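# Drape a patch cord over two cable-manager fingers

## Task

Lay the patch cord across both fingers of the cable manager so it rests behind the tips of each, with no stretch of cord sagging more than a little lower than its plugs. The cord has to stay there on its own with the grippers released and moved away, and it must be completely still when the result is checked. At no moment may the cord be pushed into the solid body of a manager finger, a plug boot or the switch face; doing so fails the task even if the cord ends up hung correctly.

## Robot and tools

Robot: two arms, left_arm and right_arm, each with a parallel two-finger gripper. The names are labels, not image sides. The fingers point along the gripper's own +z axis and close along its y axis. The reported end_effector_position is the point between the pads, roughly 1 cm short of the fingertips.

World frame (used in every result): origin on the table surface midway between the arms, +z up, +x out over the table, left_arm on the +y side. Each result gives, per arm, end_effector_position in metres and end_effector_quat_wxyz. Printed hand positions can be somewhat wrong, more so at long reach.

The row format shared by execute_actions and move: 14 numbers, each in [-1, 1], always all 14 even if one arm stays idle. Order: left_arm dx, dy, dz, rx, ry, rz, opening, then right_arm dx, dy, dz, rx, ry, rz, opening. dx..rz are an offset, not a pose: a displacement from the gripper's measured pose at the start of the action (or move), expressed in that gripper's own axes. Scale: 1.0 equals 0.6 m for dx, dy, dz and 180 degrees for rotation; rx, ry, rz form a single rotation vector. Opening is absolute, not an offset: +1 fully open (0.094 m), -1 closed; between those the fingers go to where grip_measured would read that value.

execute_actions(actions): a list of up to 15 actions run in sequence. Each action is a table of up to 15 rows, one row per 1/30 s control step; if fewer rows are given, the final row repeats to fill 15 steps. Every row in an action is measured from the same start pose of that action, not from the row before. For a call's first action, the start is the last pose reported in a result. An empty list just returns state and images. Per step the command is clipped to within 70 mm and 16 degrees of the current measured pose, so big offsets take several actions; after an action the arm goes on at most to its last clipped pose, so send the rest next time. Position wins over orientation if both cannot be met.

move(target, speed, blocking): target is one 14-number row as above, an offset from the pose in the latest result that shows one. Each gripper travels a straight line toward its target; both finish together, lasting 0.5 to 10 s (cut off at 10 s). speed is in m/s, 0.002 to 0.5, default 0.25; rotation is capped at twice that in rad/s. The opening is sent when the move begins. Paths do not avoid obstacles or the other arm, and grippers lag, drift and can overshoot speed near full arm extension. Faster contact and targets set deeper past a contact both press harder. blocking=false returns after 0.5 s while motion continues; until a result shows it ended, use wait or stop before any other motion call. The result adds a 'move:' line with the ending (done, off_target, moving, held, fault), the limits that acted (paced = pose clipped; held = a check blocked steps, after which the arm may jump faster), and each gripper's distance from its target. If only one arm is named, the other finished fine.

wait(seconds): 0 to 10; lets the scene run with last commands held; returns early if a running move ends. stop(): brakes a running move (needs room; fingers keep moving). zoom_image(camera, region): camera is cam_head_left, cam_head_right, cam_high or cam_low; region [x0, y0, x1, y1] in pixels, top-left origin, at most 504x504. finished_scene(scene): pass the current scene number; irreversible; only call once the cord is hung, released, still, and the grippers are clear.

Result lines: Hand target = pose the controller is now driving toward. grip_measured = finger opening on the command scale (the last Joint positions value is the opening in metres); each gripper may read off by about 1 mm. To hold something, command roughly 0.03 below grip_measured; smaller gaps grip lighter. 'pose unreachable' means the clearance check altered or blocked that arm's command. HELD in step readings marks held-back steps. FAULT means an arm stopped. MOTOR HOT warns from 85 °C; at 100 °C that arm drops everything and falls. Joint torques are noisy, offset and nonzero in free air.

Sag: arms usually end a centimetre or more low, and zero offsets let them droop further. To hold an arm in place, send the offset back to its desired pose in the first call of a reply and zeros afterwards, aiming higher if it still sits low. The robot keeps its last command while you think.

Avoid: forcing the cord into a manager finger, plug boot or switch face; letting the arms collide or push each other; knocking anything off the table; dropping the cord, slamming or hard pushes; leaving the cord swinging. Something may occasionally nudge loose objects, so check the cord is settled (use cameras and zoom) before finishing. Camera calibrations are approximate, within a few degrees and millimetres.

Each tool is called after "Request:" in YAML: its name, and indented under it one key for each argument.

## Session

Request:
execute_actions:
  actions: []

Scene clock: 0.00 s.
left_arm: end_effector_position=(+0.4737, +0.6157, +0.3099) grip_measured=+1.000 end_effector_quat_wxyz=(+0.691, -0.223, +0.686, +0.041) | right_arm: end_effector_position=(+0.2846, +0.1260, +0.1720) grip_measured=+1.000 end_effector_quat_wxyz=(+0.269, +0.421, +0.628, +0.597)
Joint positions: left_arm=[ 0.571  1.302  0.771  0.488  0.136 -0.25   0.094] | right_arm=[1.455 1.535 0.631 0.707 0.748 1.873 0.094]
Joint velocities: left_arm=[-0.005 -0.005  0.017 -0.002 -0.022  0.007  0.   ] | right_arm=[ 0.005 -0.005 -0.002 -0.017 -0.022 -0.037  0.   ]
Joint torques (N m, as the arm reports them, + toward a larger angle): no reading
Hand target (left_arm): +0.478, +0.618, +0.320; +0.698, -0.221, +0.680, +0.042
Hand target (right_arm): +0.286, +0.133, +0.185; +0.265, +0.423, +0.617, +0.608

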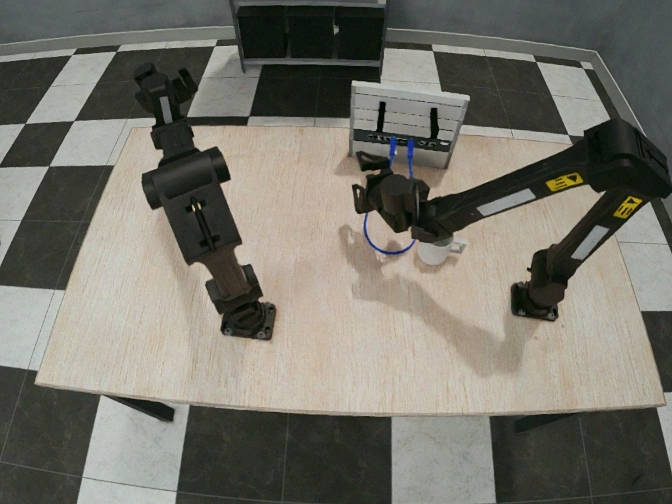

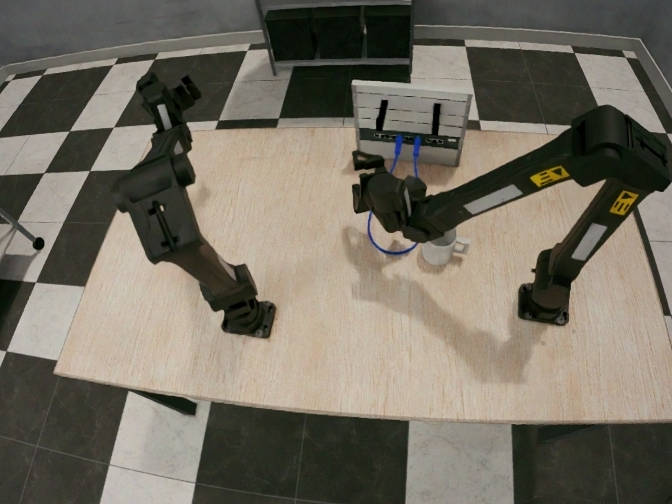

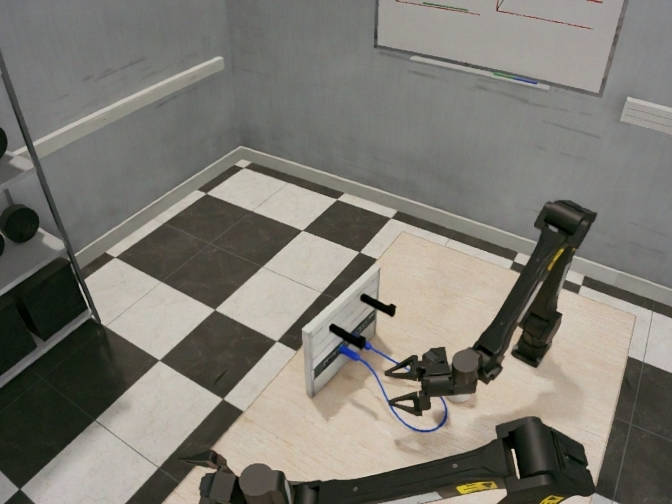

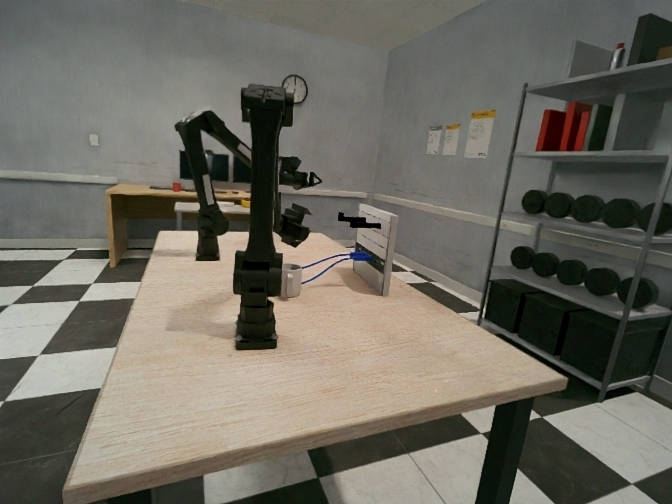

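Request:
move:
  target: [0.197,-0.474,-0.508,0.384,0.187,0.174,0,-0.028,0.067,-0.252,0.17,0.542,-0.677,0]
  speed: 0.35

Request:
zoom_image:
  camera: "cam_head_left"
  region: [300, 70, 520, 290]

Scene clock: 26.43 s.
left_arm: end_effector_position=(+0.2884, +0.2237, +0.2525) grip_measured=+0.002 end_effector_quat_wxyz=(+0.424, +0.364, +0.793, -0.241) | right_arm: end_effector_position=(+0.1691, +0.0185, +0.2084) grip_measured=+0.002 end_effector_quat_wxyz=(-0.016, +0.690, -0.723, -0.033)
Joint positions: left_arm=[-0.025  0.773  0.641 -0.623  0.702  0.459  0.047] | right_arm=[ 1.348  1.298  1.141 -1.355 -0.045 -0.316  0.047]
Joint velocities: left_arm=[ 0.005  0.015  0.012  0.012 -0.007 -0.007  0.   ] | right_arm=[-0.005  0.005 -0.002 -0.032  0.007 -0.11   0.001]
Joint torques (N m, as the arm reports them, + toward a larger angle): left_arm=[-0.46 -2.14 15.52  1.44  0.16  0.11] | right_arm=[ -0.16 -10.35  14.8    0.51   0.07  -0.13]
Hand target (left_arm): +0.297, +0.221, +0.278; +0.440, +0.373, +0.782, -0.233
Hand target (right_arm): +0.173, +0.033, +0.229; -0.037, +0.698, -0.714, -0.041
Off the commanded pose (left_arm): 0.030 m, 3 deg.
Off the commanded pose (right_arm): 0.025 m, 4 deg.
move: off_target (left_arm, right_arm)

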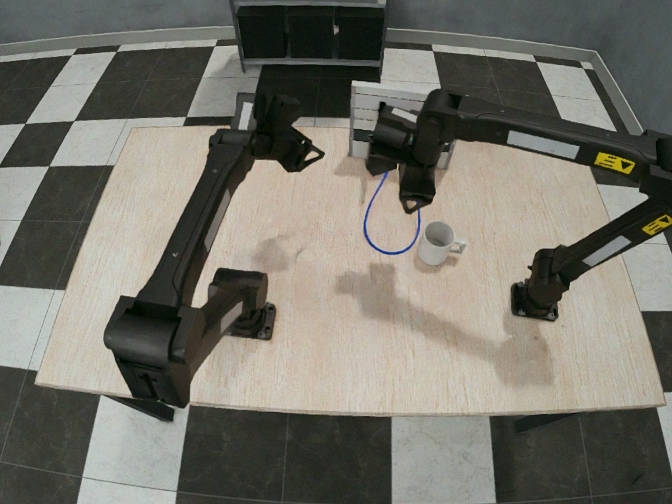

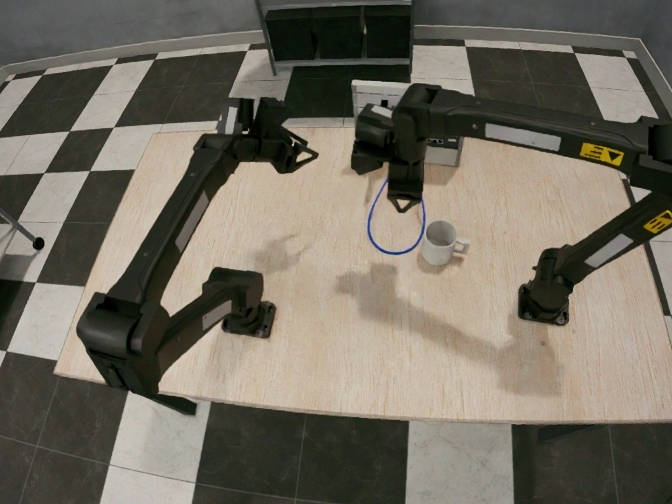

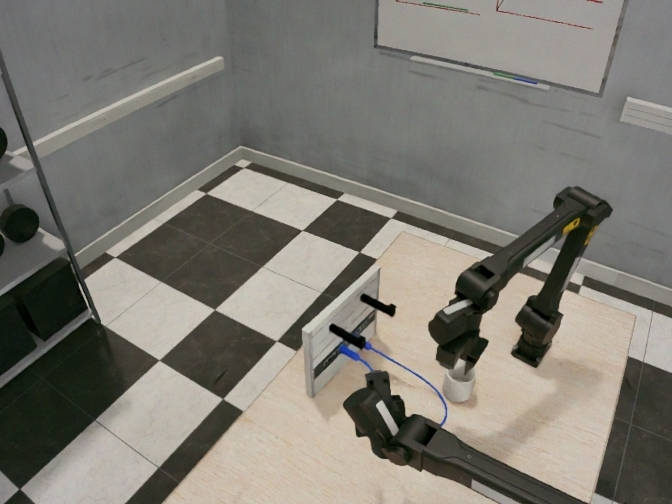

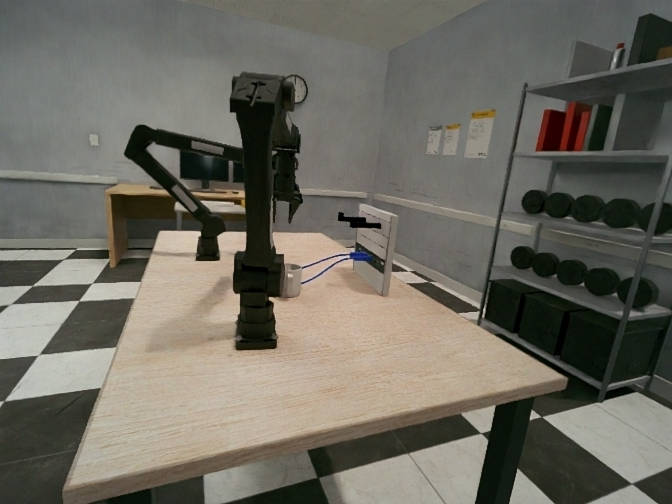

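Region (300, 70, 520, 290) of cam_head_left's 672x504 image, scaled by 2.291, with more detail than that image has.

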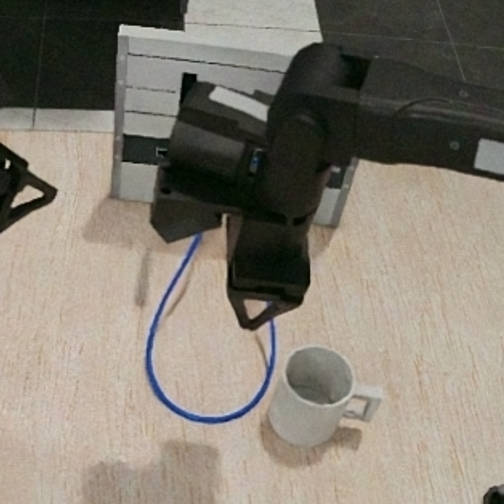

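Request:
move:
  target: [0,0,0,0,0,0,0,-0.013,0.007,0.305,0,0,0,0]
  speed: 0.2

Request:
zoom_image:
  camera: "cam_head_left"
  region: [340, 170, 480, 290]

Scene clock: 35.57 s.
left_arm: end_effector_position=(+0.2884, +0.2237, +0.2525) grip_measured=+0.002 end_effector_quat_wxyz=(+0.425, +0.364, +0.793, -0.241) | right_arm: end_effector_position=(+0.1637, +0.0297, +0.0222) grip_measured=+0.002 end_effector_quat_wxyz=(-0.006, +0.692, -0.721, -0.028)
Joint positions: left_arm=[-0.025  0.773  0.641 -0.623  0.702  0.46   0.047] | right_arm=[ 1.371  1.551  0.862 -0.847 -0.045 -0.299  0.047]
Joint velocities: left_arm=[ 0.005  0.015  0.007 -0.002 -0.022 -0.007  0.   ] | right_arm=[-0.005  0.015 -0.002  0.002  0.007 -0.007 -0.001]
Joint torques (N m, as the arm reports them, + toward a larger angle): left_arm=[ 0.07 -2.89 10.73  1.84  0.35  0.02] | right_arm=[  0.   -13.9    7.61   1.27   0.03   0.12]
Hand target (left_arm): +0.288, +0.224, +0.253; +0.424, +0.364, +0.793, -0.241
Hand target (right_arm): +0.162, +0.036, +0.027; -0.016, +0.690, -0.723, -0.033
Off the commanded pose (left_arm): 0.000 m, 0 deg.
Off the commanded pose (right_arm): 0.011 m, 1 deg.
move: off_target (right_arm)

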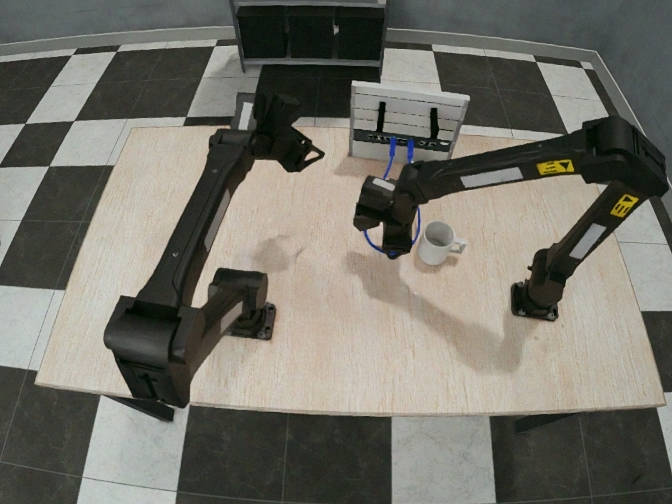

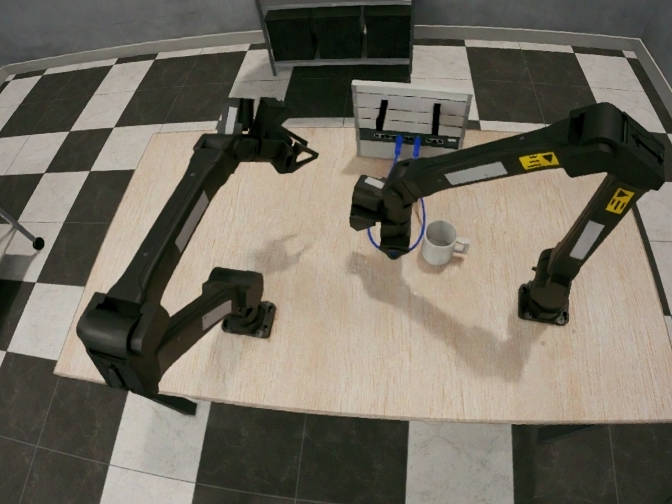

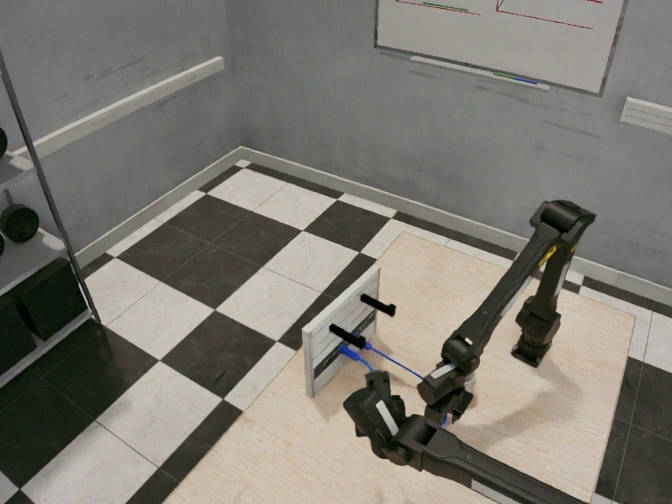

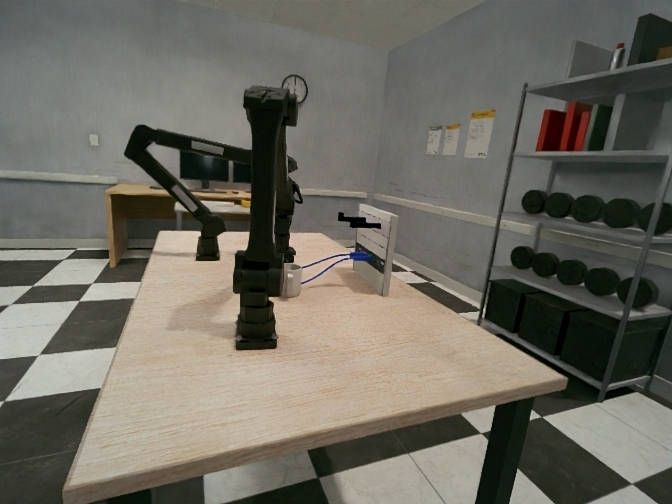

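Region (340, 170, 480, 290) of cam_head_left's 672x504 image, scaled by 3.600, with more detail than that image has; it fills the top 432 rows of this view, and the rest is white.

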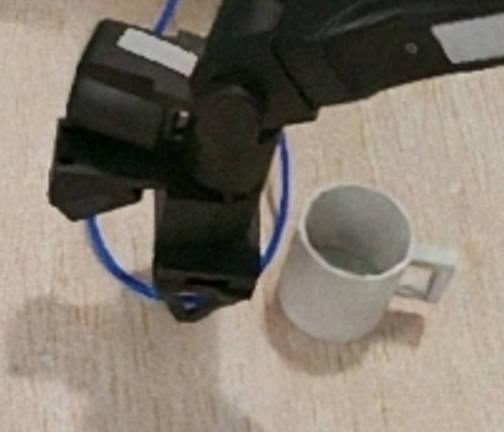

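Request:
execute_actions:
  actions:
    - [[0,0,0,0,0,0,0,0,0,0.019,0,0,0,-0.3]]
    - [[0,0,0,0,0,0,0,0,0,0,0,0,0,-0.925]]

Request:
move:
  target: [0,0,0,0,0,0,0,0.018,-0.197,-0.465,0.03,-0.02,0,-0.925]
  speed: 0.18

Request:
zoom_image:
  camera: "cam_head_left"
  region: [290, 60, 480, 220]

Request:
zoom_image:
  camera: "cam_low"
  region: [260, 160, 420, 290]

Scene clock: 46.40 s.
left_arm: end_effector_position=(+0.2884, +0.2237, +0.2525) grip_measured=+0.002 end_effector_quat_wxyz=(+0.425, +0.364, +0.793, -0.241) | right_arm: end_effector_position=(+0.1631, +0.0278, +0.0114) grip_measured=-0.919 end_effector_quat_wxyz=(-0.002, +0.692, -0.721, -0.026)
Joint positions: left_arm=[-0.025  0.773  0.641 -0.623  0.702  0.46   0.047] | right_arm=[ 1.371  1.572  0.851 -0.823 -0.045 -0.298  0.004]
Joint velocities: left_arm=[-0.005 -0.005 -0.007 -0.002  0.037  0.051 -0.   ] | right_arm=[-0.015 -0.005  0.017  0.002 -0.022  0.037 -0.001]
Joint torques (N m, as the arm reports them, + toward a larger angle): left_arm=[ 0.07 -2.92 10.74  1.84  0.34  0.03] | right_arm=[ -0.59 -12.79   7.08   0.78  -0.03   0.  ]
Hand target (left_arm): +0.288, +0.224, +0.253; +0.425, +0.364, +0.793, -0.241
Hand target (right_arm): +0.163, +0.028, +0.011; -0.002, +0.692, -0.721, -0.026
Off the commanded pose (left_arm): 0.000 m, 0 deg.
Off the commanded pose (right_arm): 0.000 m, 0 deg.
Step readings (end_effector_position; steps 1 to 15: 1st action; 16 to 30: 2nd action):
0: left_arm (+0.2884, +0.2237, +0.2525) | right_arm (+0.1638, +0.0298, +0.0222)
1: left_arm (+0.2884, +0.2237, +0.2525) | right_arm (+0.1639, +0.0301, +0.0214)
2: left_arm (+0.2884, +0.2237, +0.2525) | right_arm (+0.1641, +0.0308, +0.0205)
4: left_arm (+0.2884, +0.2237, +0.2525) | right_arm (+0.1640, +0.0305, +0.0172)
8: left_arm (+0.2884, +0.2237, +0.2525) | right_arm (+0.1631, +0.0279, +0.0119)
15: left_arm (+0.2884, +0.2237, +0.2525) | right_arm (+0.1631, +0.0278, +0.0114)
16: left_arm (+0.2884, +0.2237, +0.2525) | right_arm (+0.1631, +0.0278, +0.0114)
17: left_arm (+0.2884, +0.2237, +0.2525) | right_arm (+0.1631, +0.0278, +0.0114)
19: left_arm (+0.2884, +0.2237, +0.2525) | right_arm (+0.1631, +0.0278, +0.0114)
23: left_arm (+0.2884, +0.2237, +0.2525) | right_arm (+0.1631, +0.0278, +0.0114)
30: end_effector_position above

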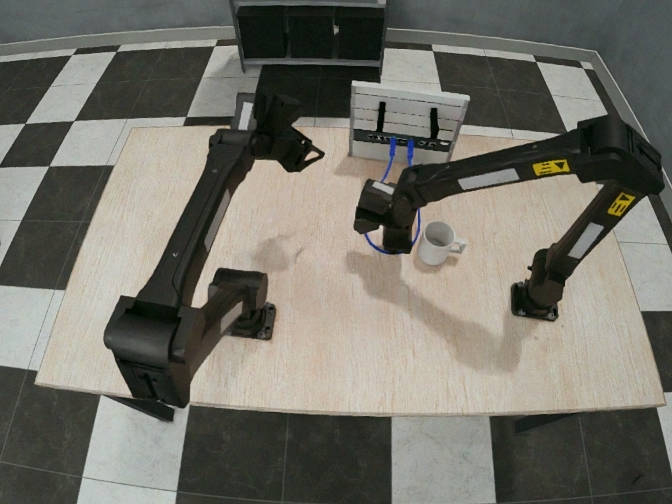

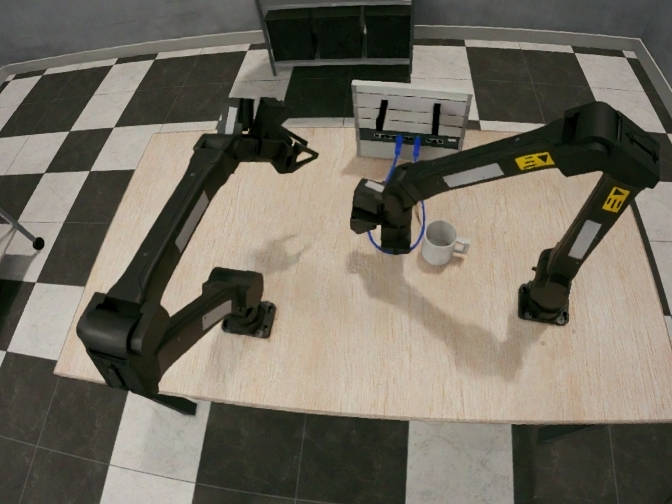

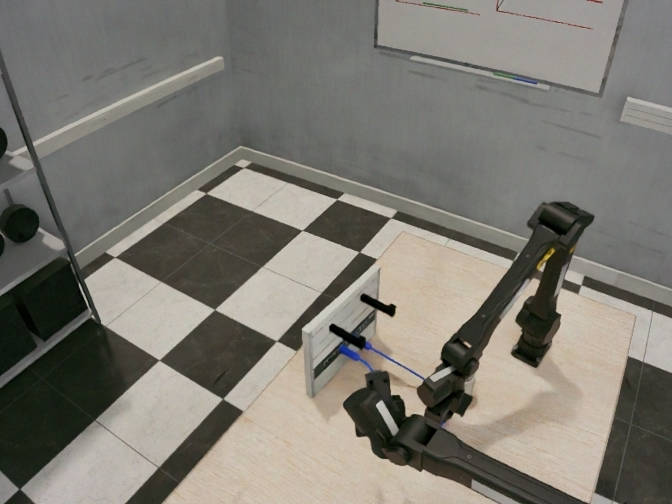

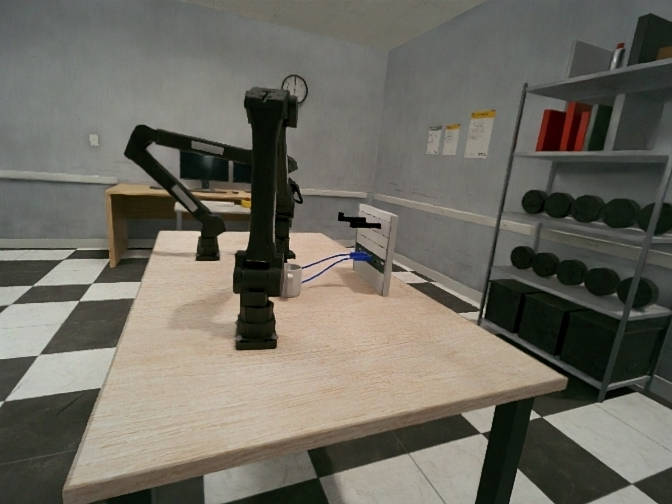

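Scene clock: 48.50 s.
left_arm: end_effector_position=(+0.2884, +0.2237, +0.2525) grip_measured=+0.002 end_effector_quat_wxyz=(+0.425, +0.364, +0.793, -0.241) | right_arm: end_effector_position=(+0.2804, +0.0003, +0.2667) grip_measured=-0.919 end_effector_quat_wxyz=(-0.039, +0.687, -0.725, -0.012)
Joint positions: left_arm=[-0.025  0.773  0.641 -0.623  0.702  0.46   0.047] | right_arm=[ 1.092  1.364  1.356 -1.481 -0.009 -0.565  0.004]
Joint velocities: left_arm=[-0.015 -0.005  0.002 -0.012 -0.007  0.066 -0.   ] | right_arm=[-0.015 -0.005 -0.002 -0.012 -0.037 -0.007 -0.001]
Joint torques (N m, as the arm reports them, + toward a larger angle): left_arm=[ 0.09 -2.94 10.74  1.84  0.34  0.03] | right_arm=[ -1.11 -11.95  14.2    0.57   0.04  -0.13]
Hand target (left_arm): +0.288, +0.224, +0.253; +0.425, +0.364, +0.793, -0.241
Hand target (right_arm): +0.288, +0.007, +0.286; -0.059, +0.690, -0.721, -0.015
Off the commanded pose (left_arm): 0.000 m, 0 deg.
Off the commanded pose (right_arm): 0.021 m, 2 deg.
move: off_target (right_arm)

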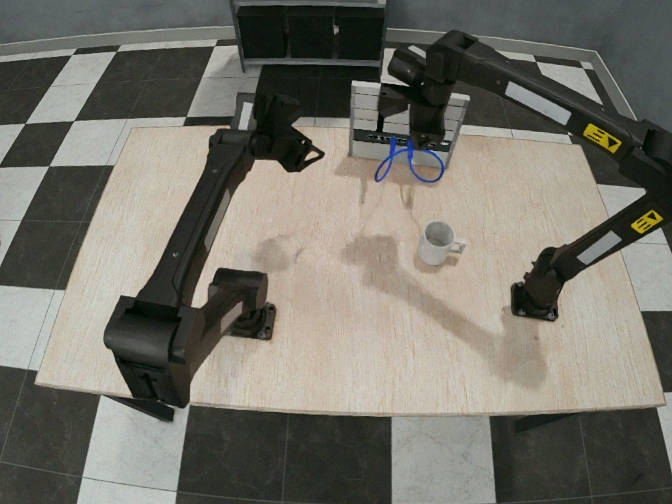

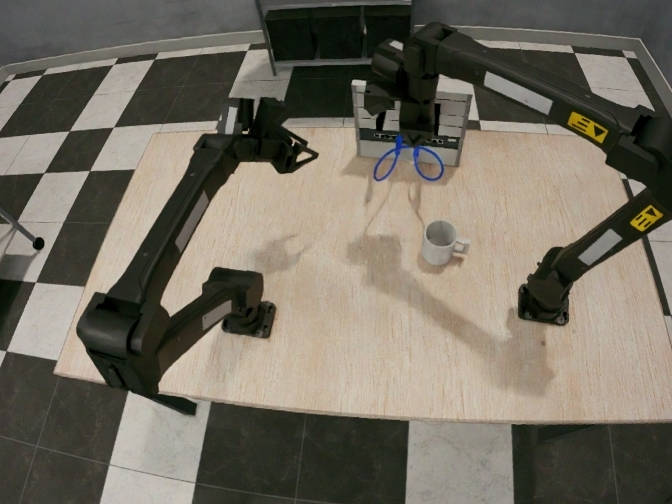

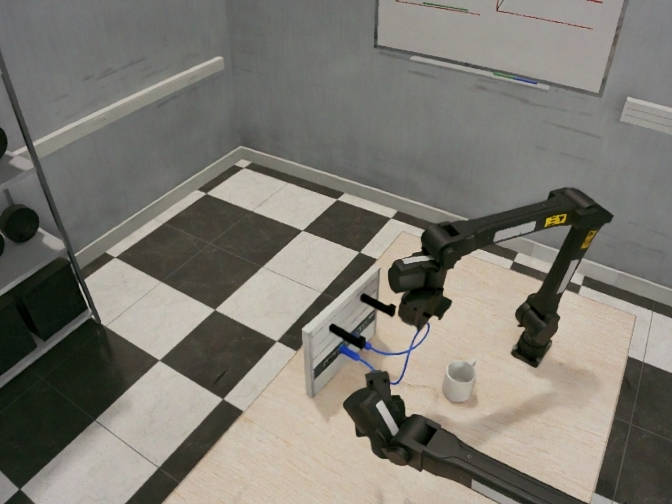

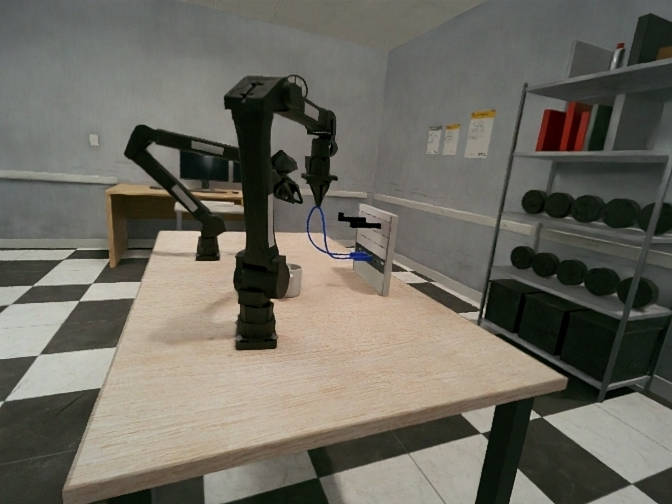

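Region (290, 60, 480, 220) of cam_head_left's 672x504 image, scaled by 2.653, with more detail than that image has; it fills the top 424 rows of this view, and the rest is white.

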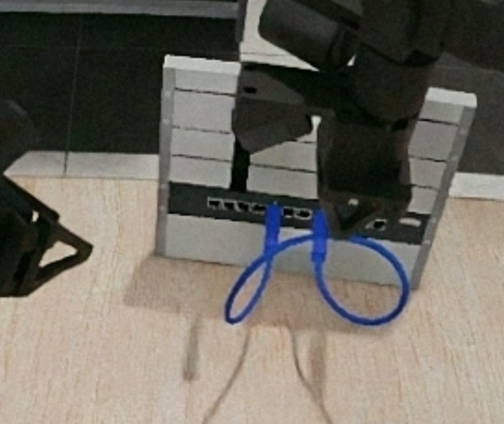

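Region (260, 160, 420, 290) of cam_low's 672x504 image, scaled by 3.150, with more detail than that image has; it fills the top 410 rows of this view, and the rest is white.

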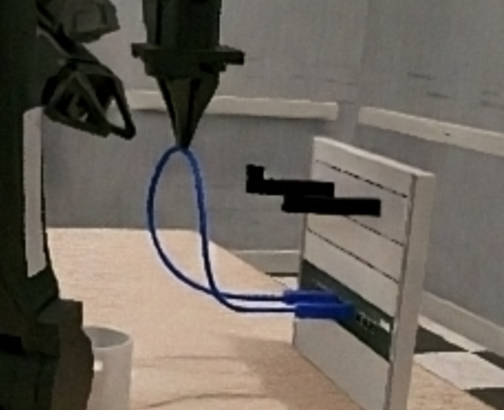

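Request:
execute_actions:
  actions: []

Request:
zoom_image:
  camera: "cam_head_left"
  region: [300,60,500,220]

Scene clock: 78.97 s.
left_arm: end_effector_position=(+0.2884, +0.2237, +0.2525) grip_measured=+0.002 end_effector_quat_wxyz=(+0.425, +0.364, +0.793, -0.241) | right_arm: end_effector_position=(+0.2803, +0.0002, +0.2667) grip_measured=-0.919 end_effector_quat_wxyz=(-0.039, +0.688, -0.724, -0.012)
Joint positions: left_arm=[-0.025  0.773  0.641 -0.623  0.702  0.46   0.047] | right_arm=[ 1.092  1.364  1.356 -1.481 -0.009 -0.568  0.004]
Joint velocities: left_arm=[-0.005 -0.015  0.012  0.002  0.051 -0.037 -0.001] | right_arm=[-0.015 -0.005  0.002 -0.012 -0.037 -0.022 -0.001]
Joint torques (N m, as the arm reports them, + toward a larger angle): left_arm=[ 0.13 -2.95 10.73  1.82  0.34  0.03] | right_arm=[ -1.04 -12.09  14.14   0.54   0.04  -0.13]
Hand target (left_arm): +0.288, +0.224, +0.253; +0.425, +0.364, +0.793, -0.241
Hand target (right_arm): +0.288, +0.007, +0.286; -0.059, +0.690, -0.721, -0.015
Off the commanded pose (left_arm): 0.000 m, 0 deg.
Off the commanded pose (right_arm): 0.021 m, 2 deg.

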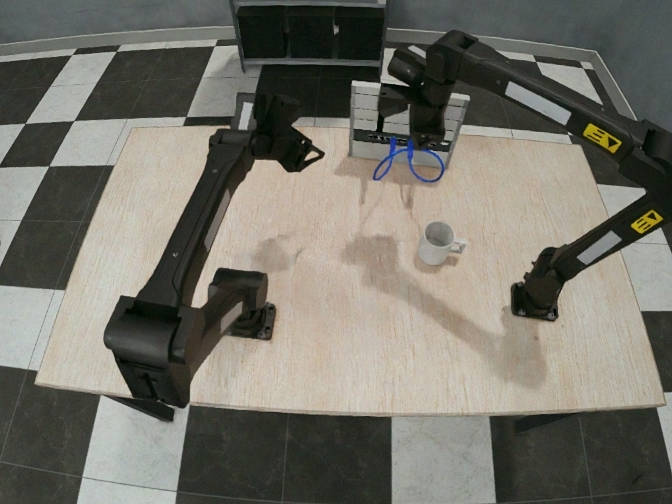

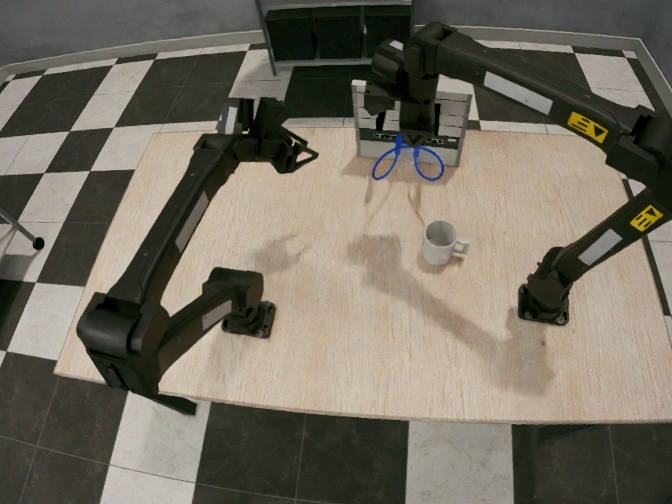

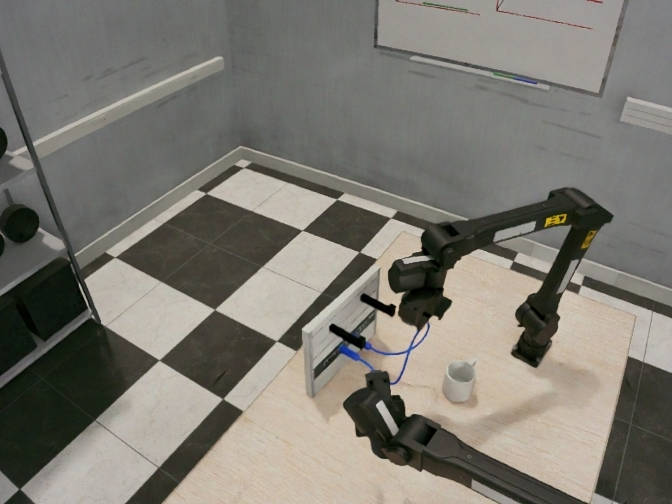

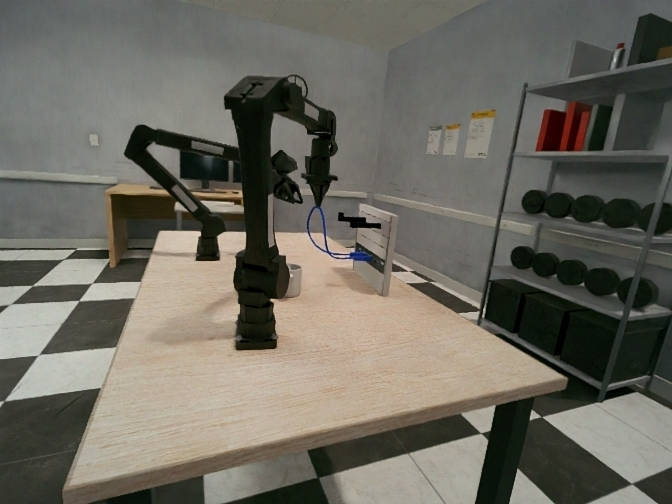

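Region (300, 60, 500, 220) of cam_head_left's 672x504 image, scaled by 2.520, with more detail than that image has; it fills the top 403 rows of this view, and the rest is white.

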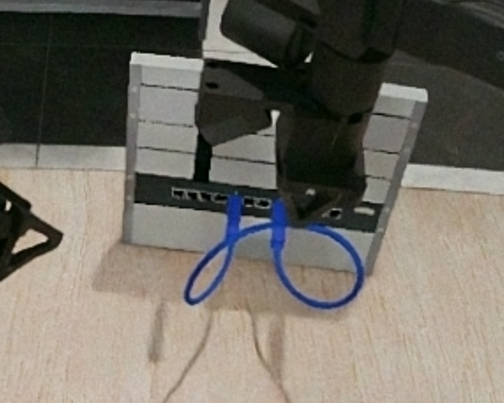

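Request:
move:
  target: [-0.049,-0.141,0.123,0,0,0,0,0,0,0,0,0,0,-0.93]
  speed: 0.15

Request:
zoom_image:
  camera: "cam_head_left"
  region: [320,90,470,210]

Request:
zoom_image:
  camera: "cam_low"
  region: [260,160,420,290]

Scene clock: 89.97 s.
left_arm: end_effector_position=(+0.2672, +0.1095, +0.2496) grip_measured=+0.002 end_effector_quat_wxyz=(+0.427, +0.367, +0.791, -0.241) | right_arm: end_effector_position=(+0.2803, +0.0002, +0.2667) grip_measured=-0.924 end_effector_quat_wxyz=(-0.039, +0.688, -0.724, -0.012)
Joint positions: left_arm=[-0.509  0.813  0.621 -0.388  0.321  0.124  0.047] | right_arm=[ 1.092  1.364  1.356 -1.481 -0.009 -0.568  0.004]
Joint velocities: left_arm=[ 0.015 -0.024 -0.007 -0.002 -0.007 -0.022  0.   ] | right_arm=[-0.015  0.005 -0.017 -0.007  0.081  0.007 -0.001]
Joint torques (N m, as the arm reports them, + toward a larger angle): left_arm=[-0.15 -3.07 10.27  2.83 -0.09 -0.08] | right_arm=[ -0.56 -12.06   9.49   0.88  -0.03   0.  ]
Hand target (left_arm): +0.268, +0.108, +0.246; +0.426, +0.363, +0.793, -0.242
Hand target (right_arm): +0.280, +0.000, +0.267; -0.039, +0.688, -0.724, -0.012
Off the commanded pose (left_arm): 0.005 m, 1 deg.
Off the commanded pose (right_arm): 0.000 m, 0 deg.
move: done

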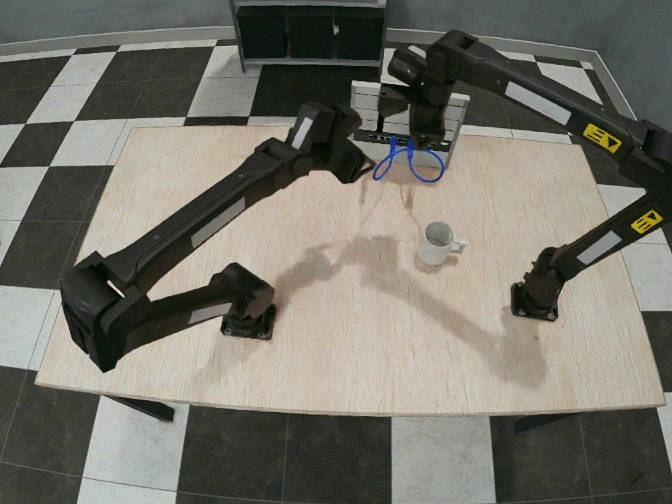

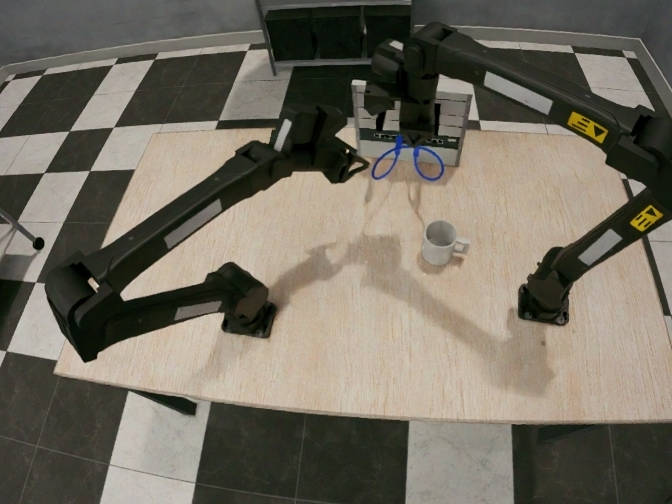

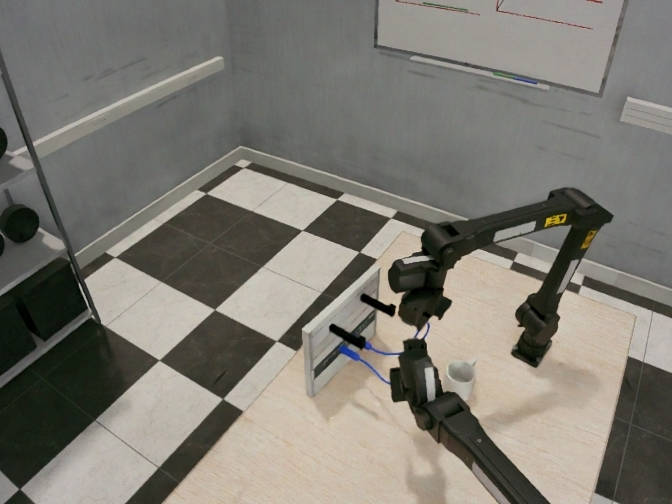

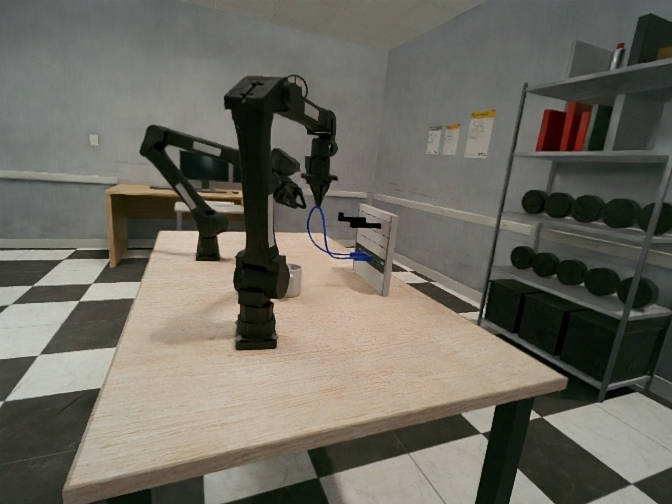

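Region (320, 90, 470, 210) of cam_head_left's 672x504 image, scaled by 3.360, with more detail than that image has; it fills the top 403 rows of this view, and the rest is white.

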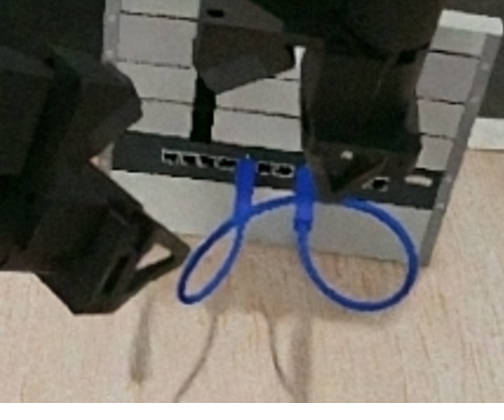

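Region (260, 160, 420, 290) of cam_low's 672x504 image, scaled by 3.150, with more detail than that image has; it fills the top 410 rows of this view, and the rest is white.

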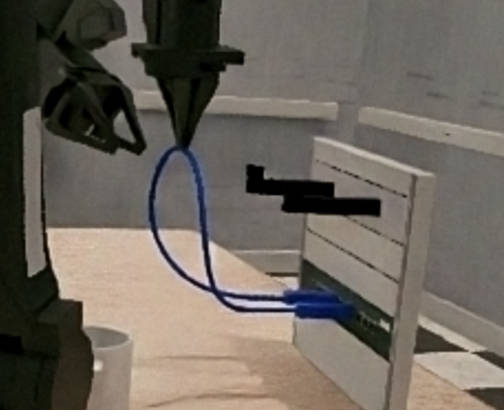

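Request:
move:
  target: [0.03,0.005,0.09,0,0,0,0,0,0,0,0,0,0,-0.93]
  speed: 0.08

Request:
zoom_image:
  camera: "cam_head_left"
  region: [340,110,460,210]

Request:
zoom_image:
  camera: "cam_low"
  region: [270,170,370,270]

Request:
zoom_image:
  camera: "cam_head_right"
  region: [340,110,460,210]

Scene clock: 99.03 s.
left_arm: end_effector_position=(+0.2919, +0.0839, +0.2117) grip_measured=+0.002 end_effector_quat_wxyz=(+0.430, +0.366, +0.790, -0.238) | right_arm: end_effector_position=(+0.2803, +0.0002, +0.2667) grip_measured=-0.924 end_effector_quat_wxyz=(-0.039, +0.688, -0.724, -0.012)
Joint positions: left_arm=[-0.541  0.973  0.594 -0.19   0.288  0.108  0.047] | right_arm=[ 1.092  1.364  1.356 -1.481 -0.009 -0.568  0.004]
Joint velocities: left_arm=[ 0.015 -0.005  0.012  0.022  0.037  0.051 -0.   ] | right_arm=[ 0.015  0.005 -0.007  0.002  0.081  0.007 -0.001]
Joint torques (N m, as the arm reports them, + toward a larger angle): left_arm=[-0.68 -5.05  9.62  2.87 -0.11 -0.07] | right_arm=[ -0.61 -12.08   9.49   0.89  -0.03   0.  ]
Hand target (left_arm): +0.289, +0.081, +0.206; +0.427, +0.367, +0.791, -0.241
Hand target (right_arm): +0.280, +0.000, +0.267; -0.039, +0.688, -0.724, -0.012
Off the commanded pose (left_arm): 0.007 m, 0 deg.
Off the commanded pose (right_arm): 0.000 m, 0 deg.
move: done

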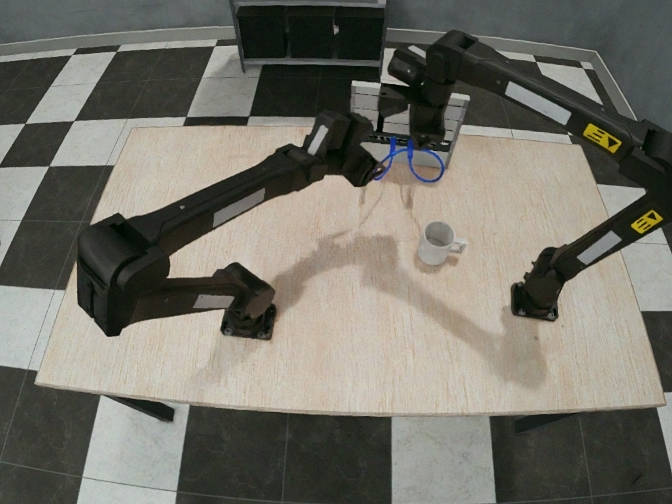

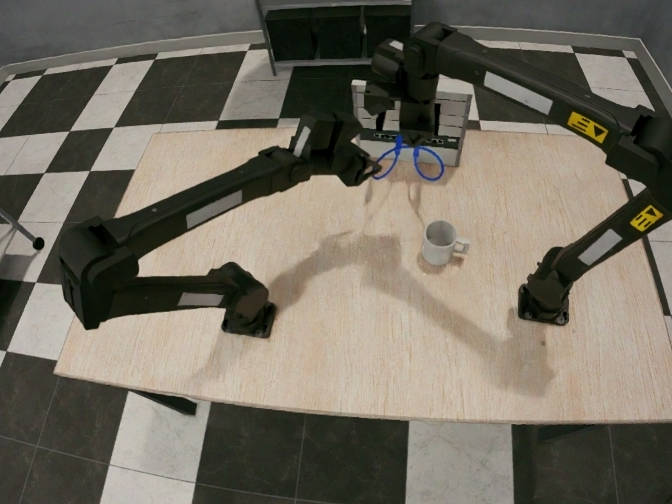

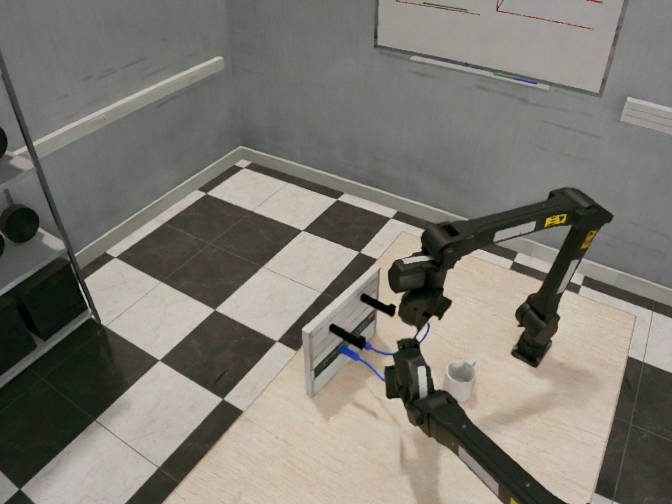

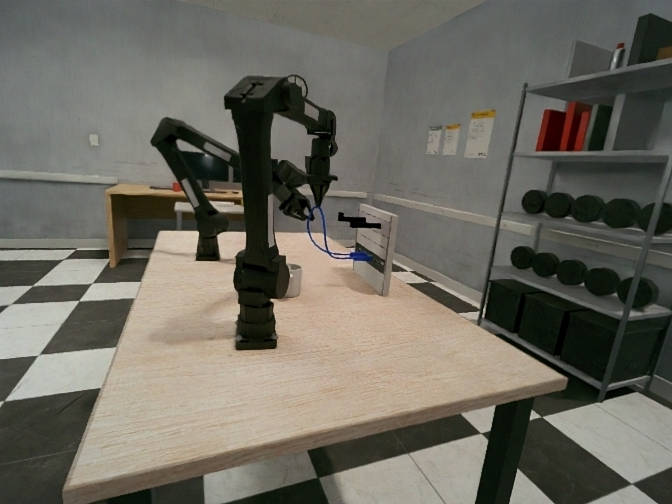

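Region (340, 110, 460, 210) of cam_head_left's 672x504 image, scaled by 4.200, with more detail than that image has.

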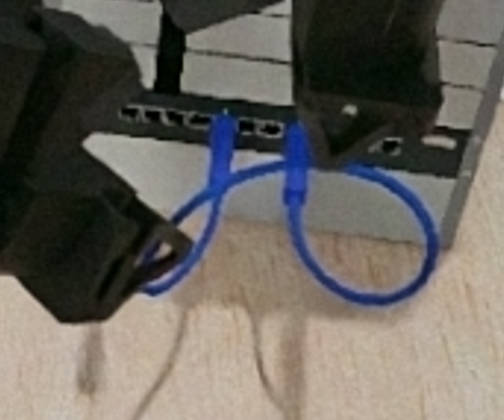

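Region (270, 170, 370, 270) of cam_low's 672x504 image, scaled by 5.040, with more detail than that image has.

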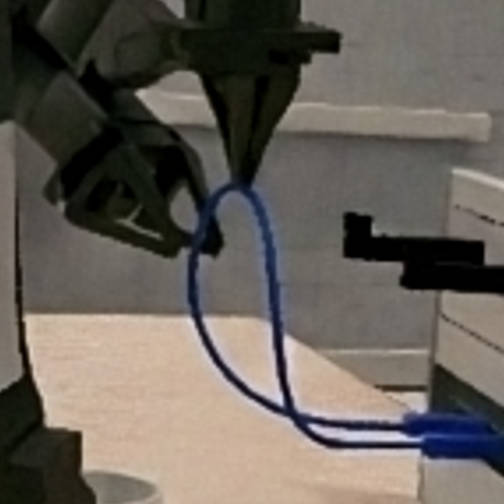

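Region (340, 110, 460, 210) of cam_head_right's 672x504 image, scaled by 4.200, with more detail than that image has.

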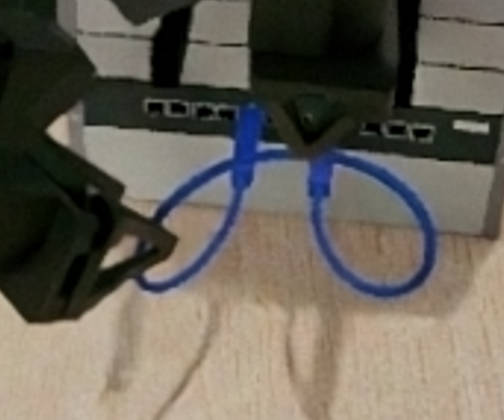

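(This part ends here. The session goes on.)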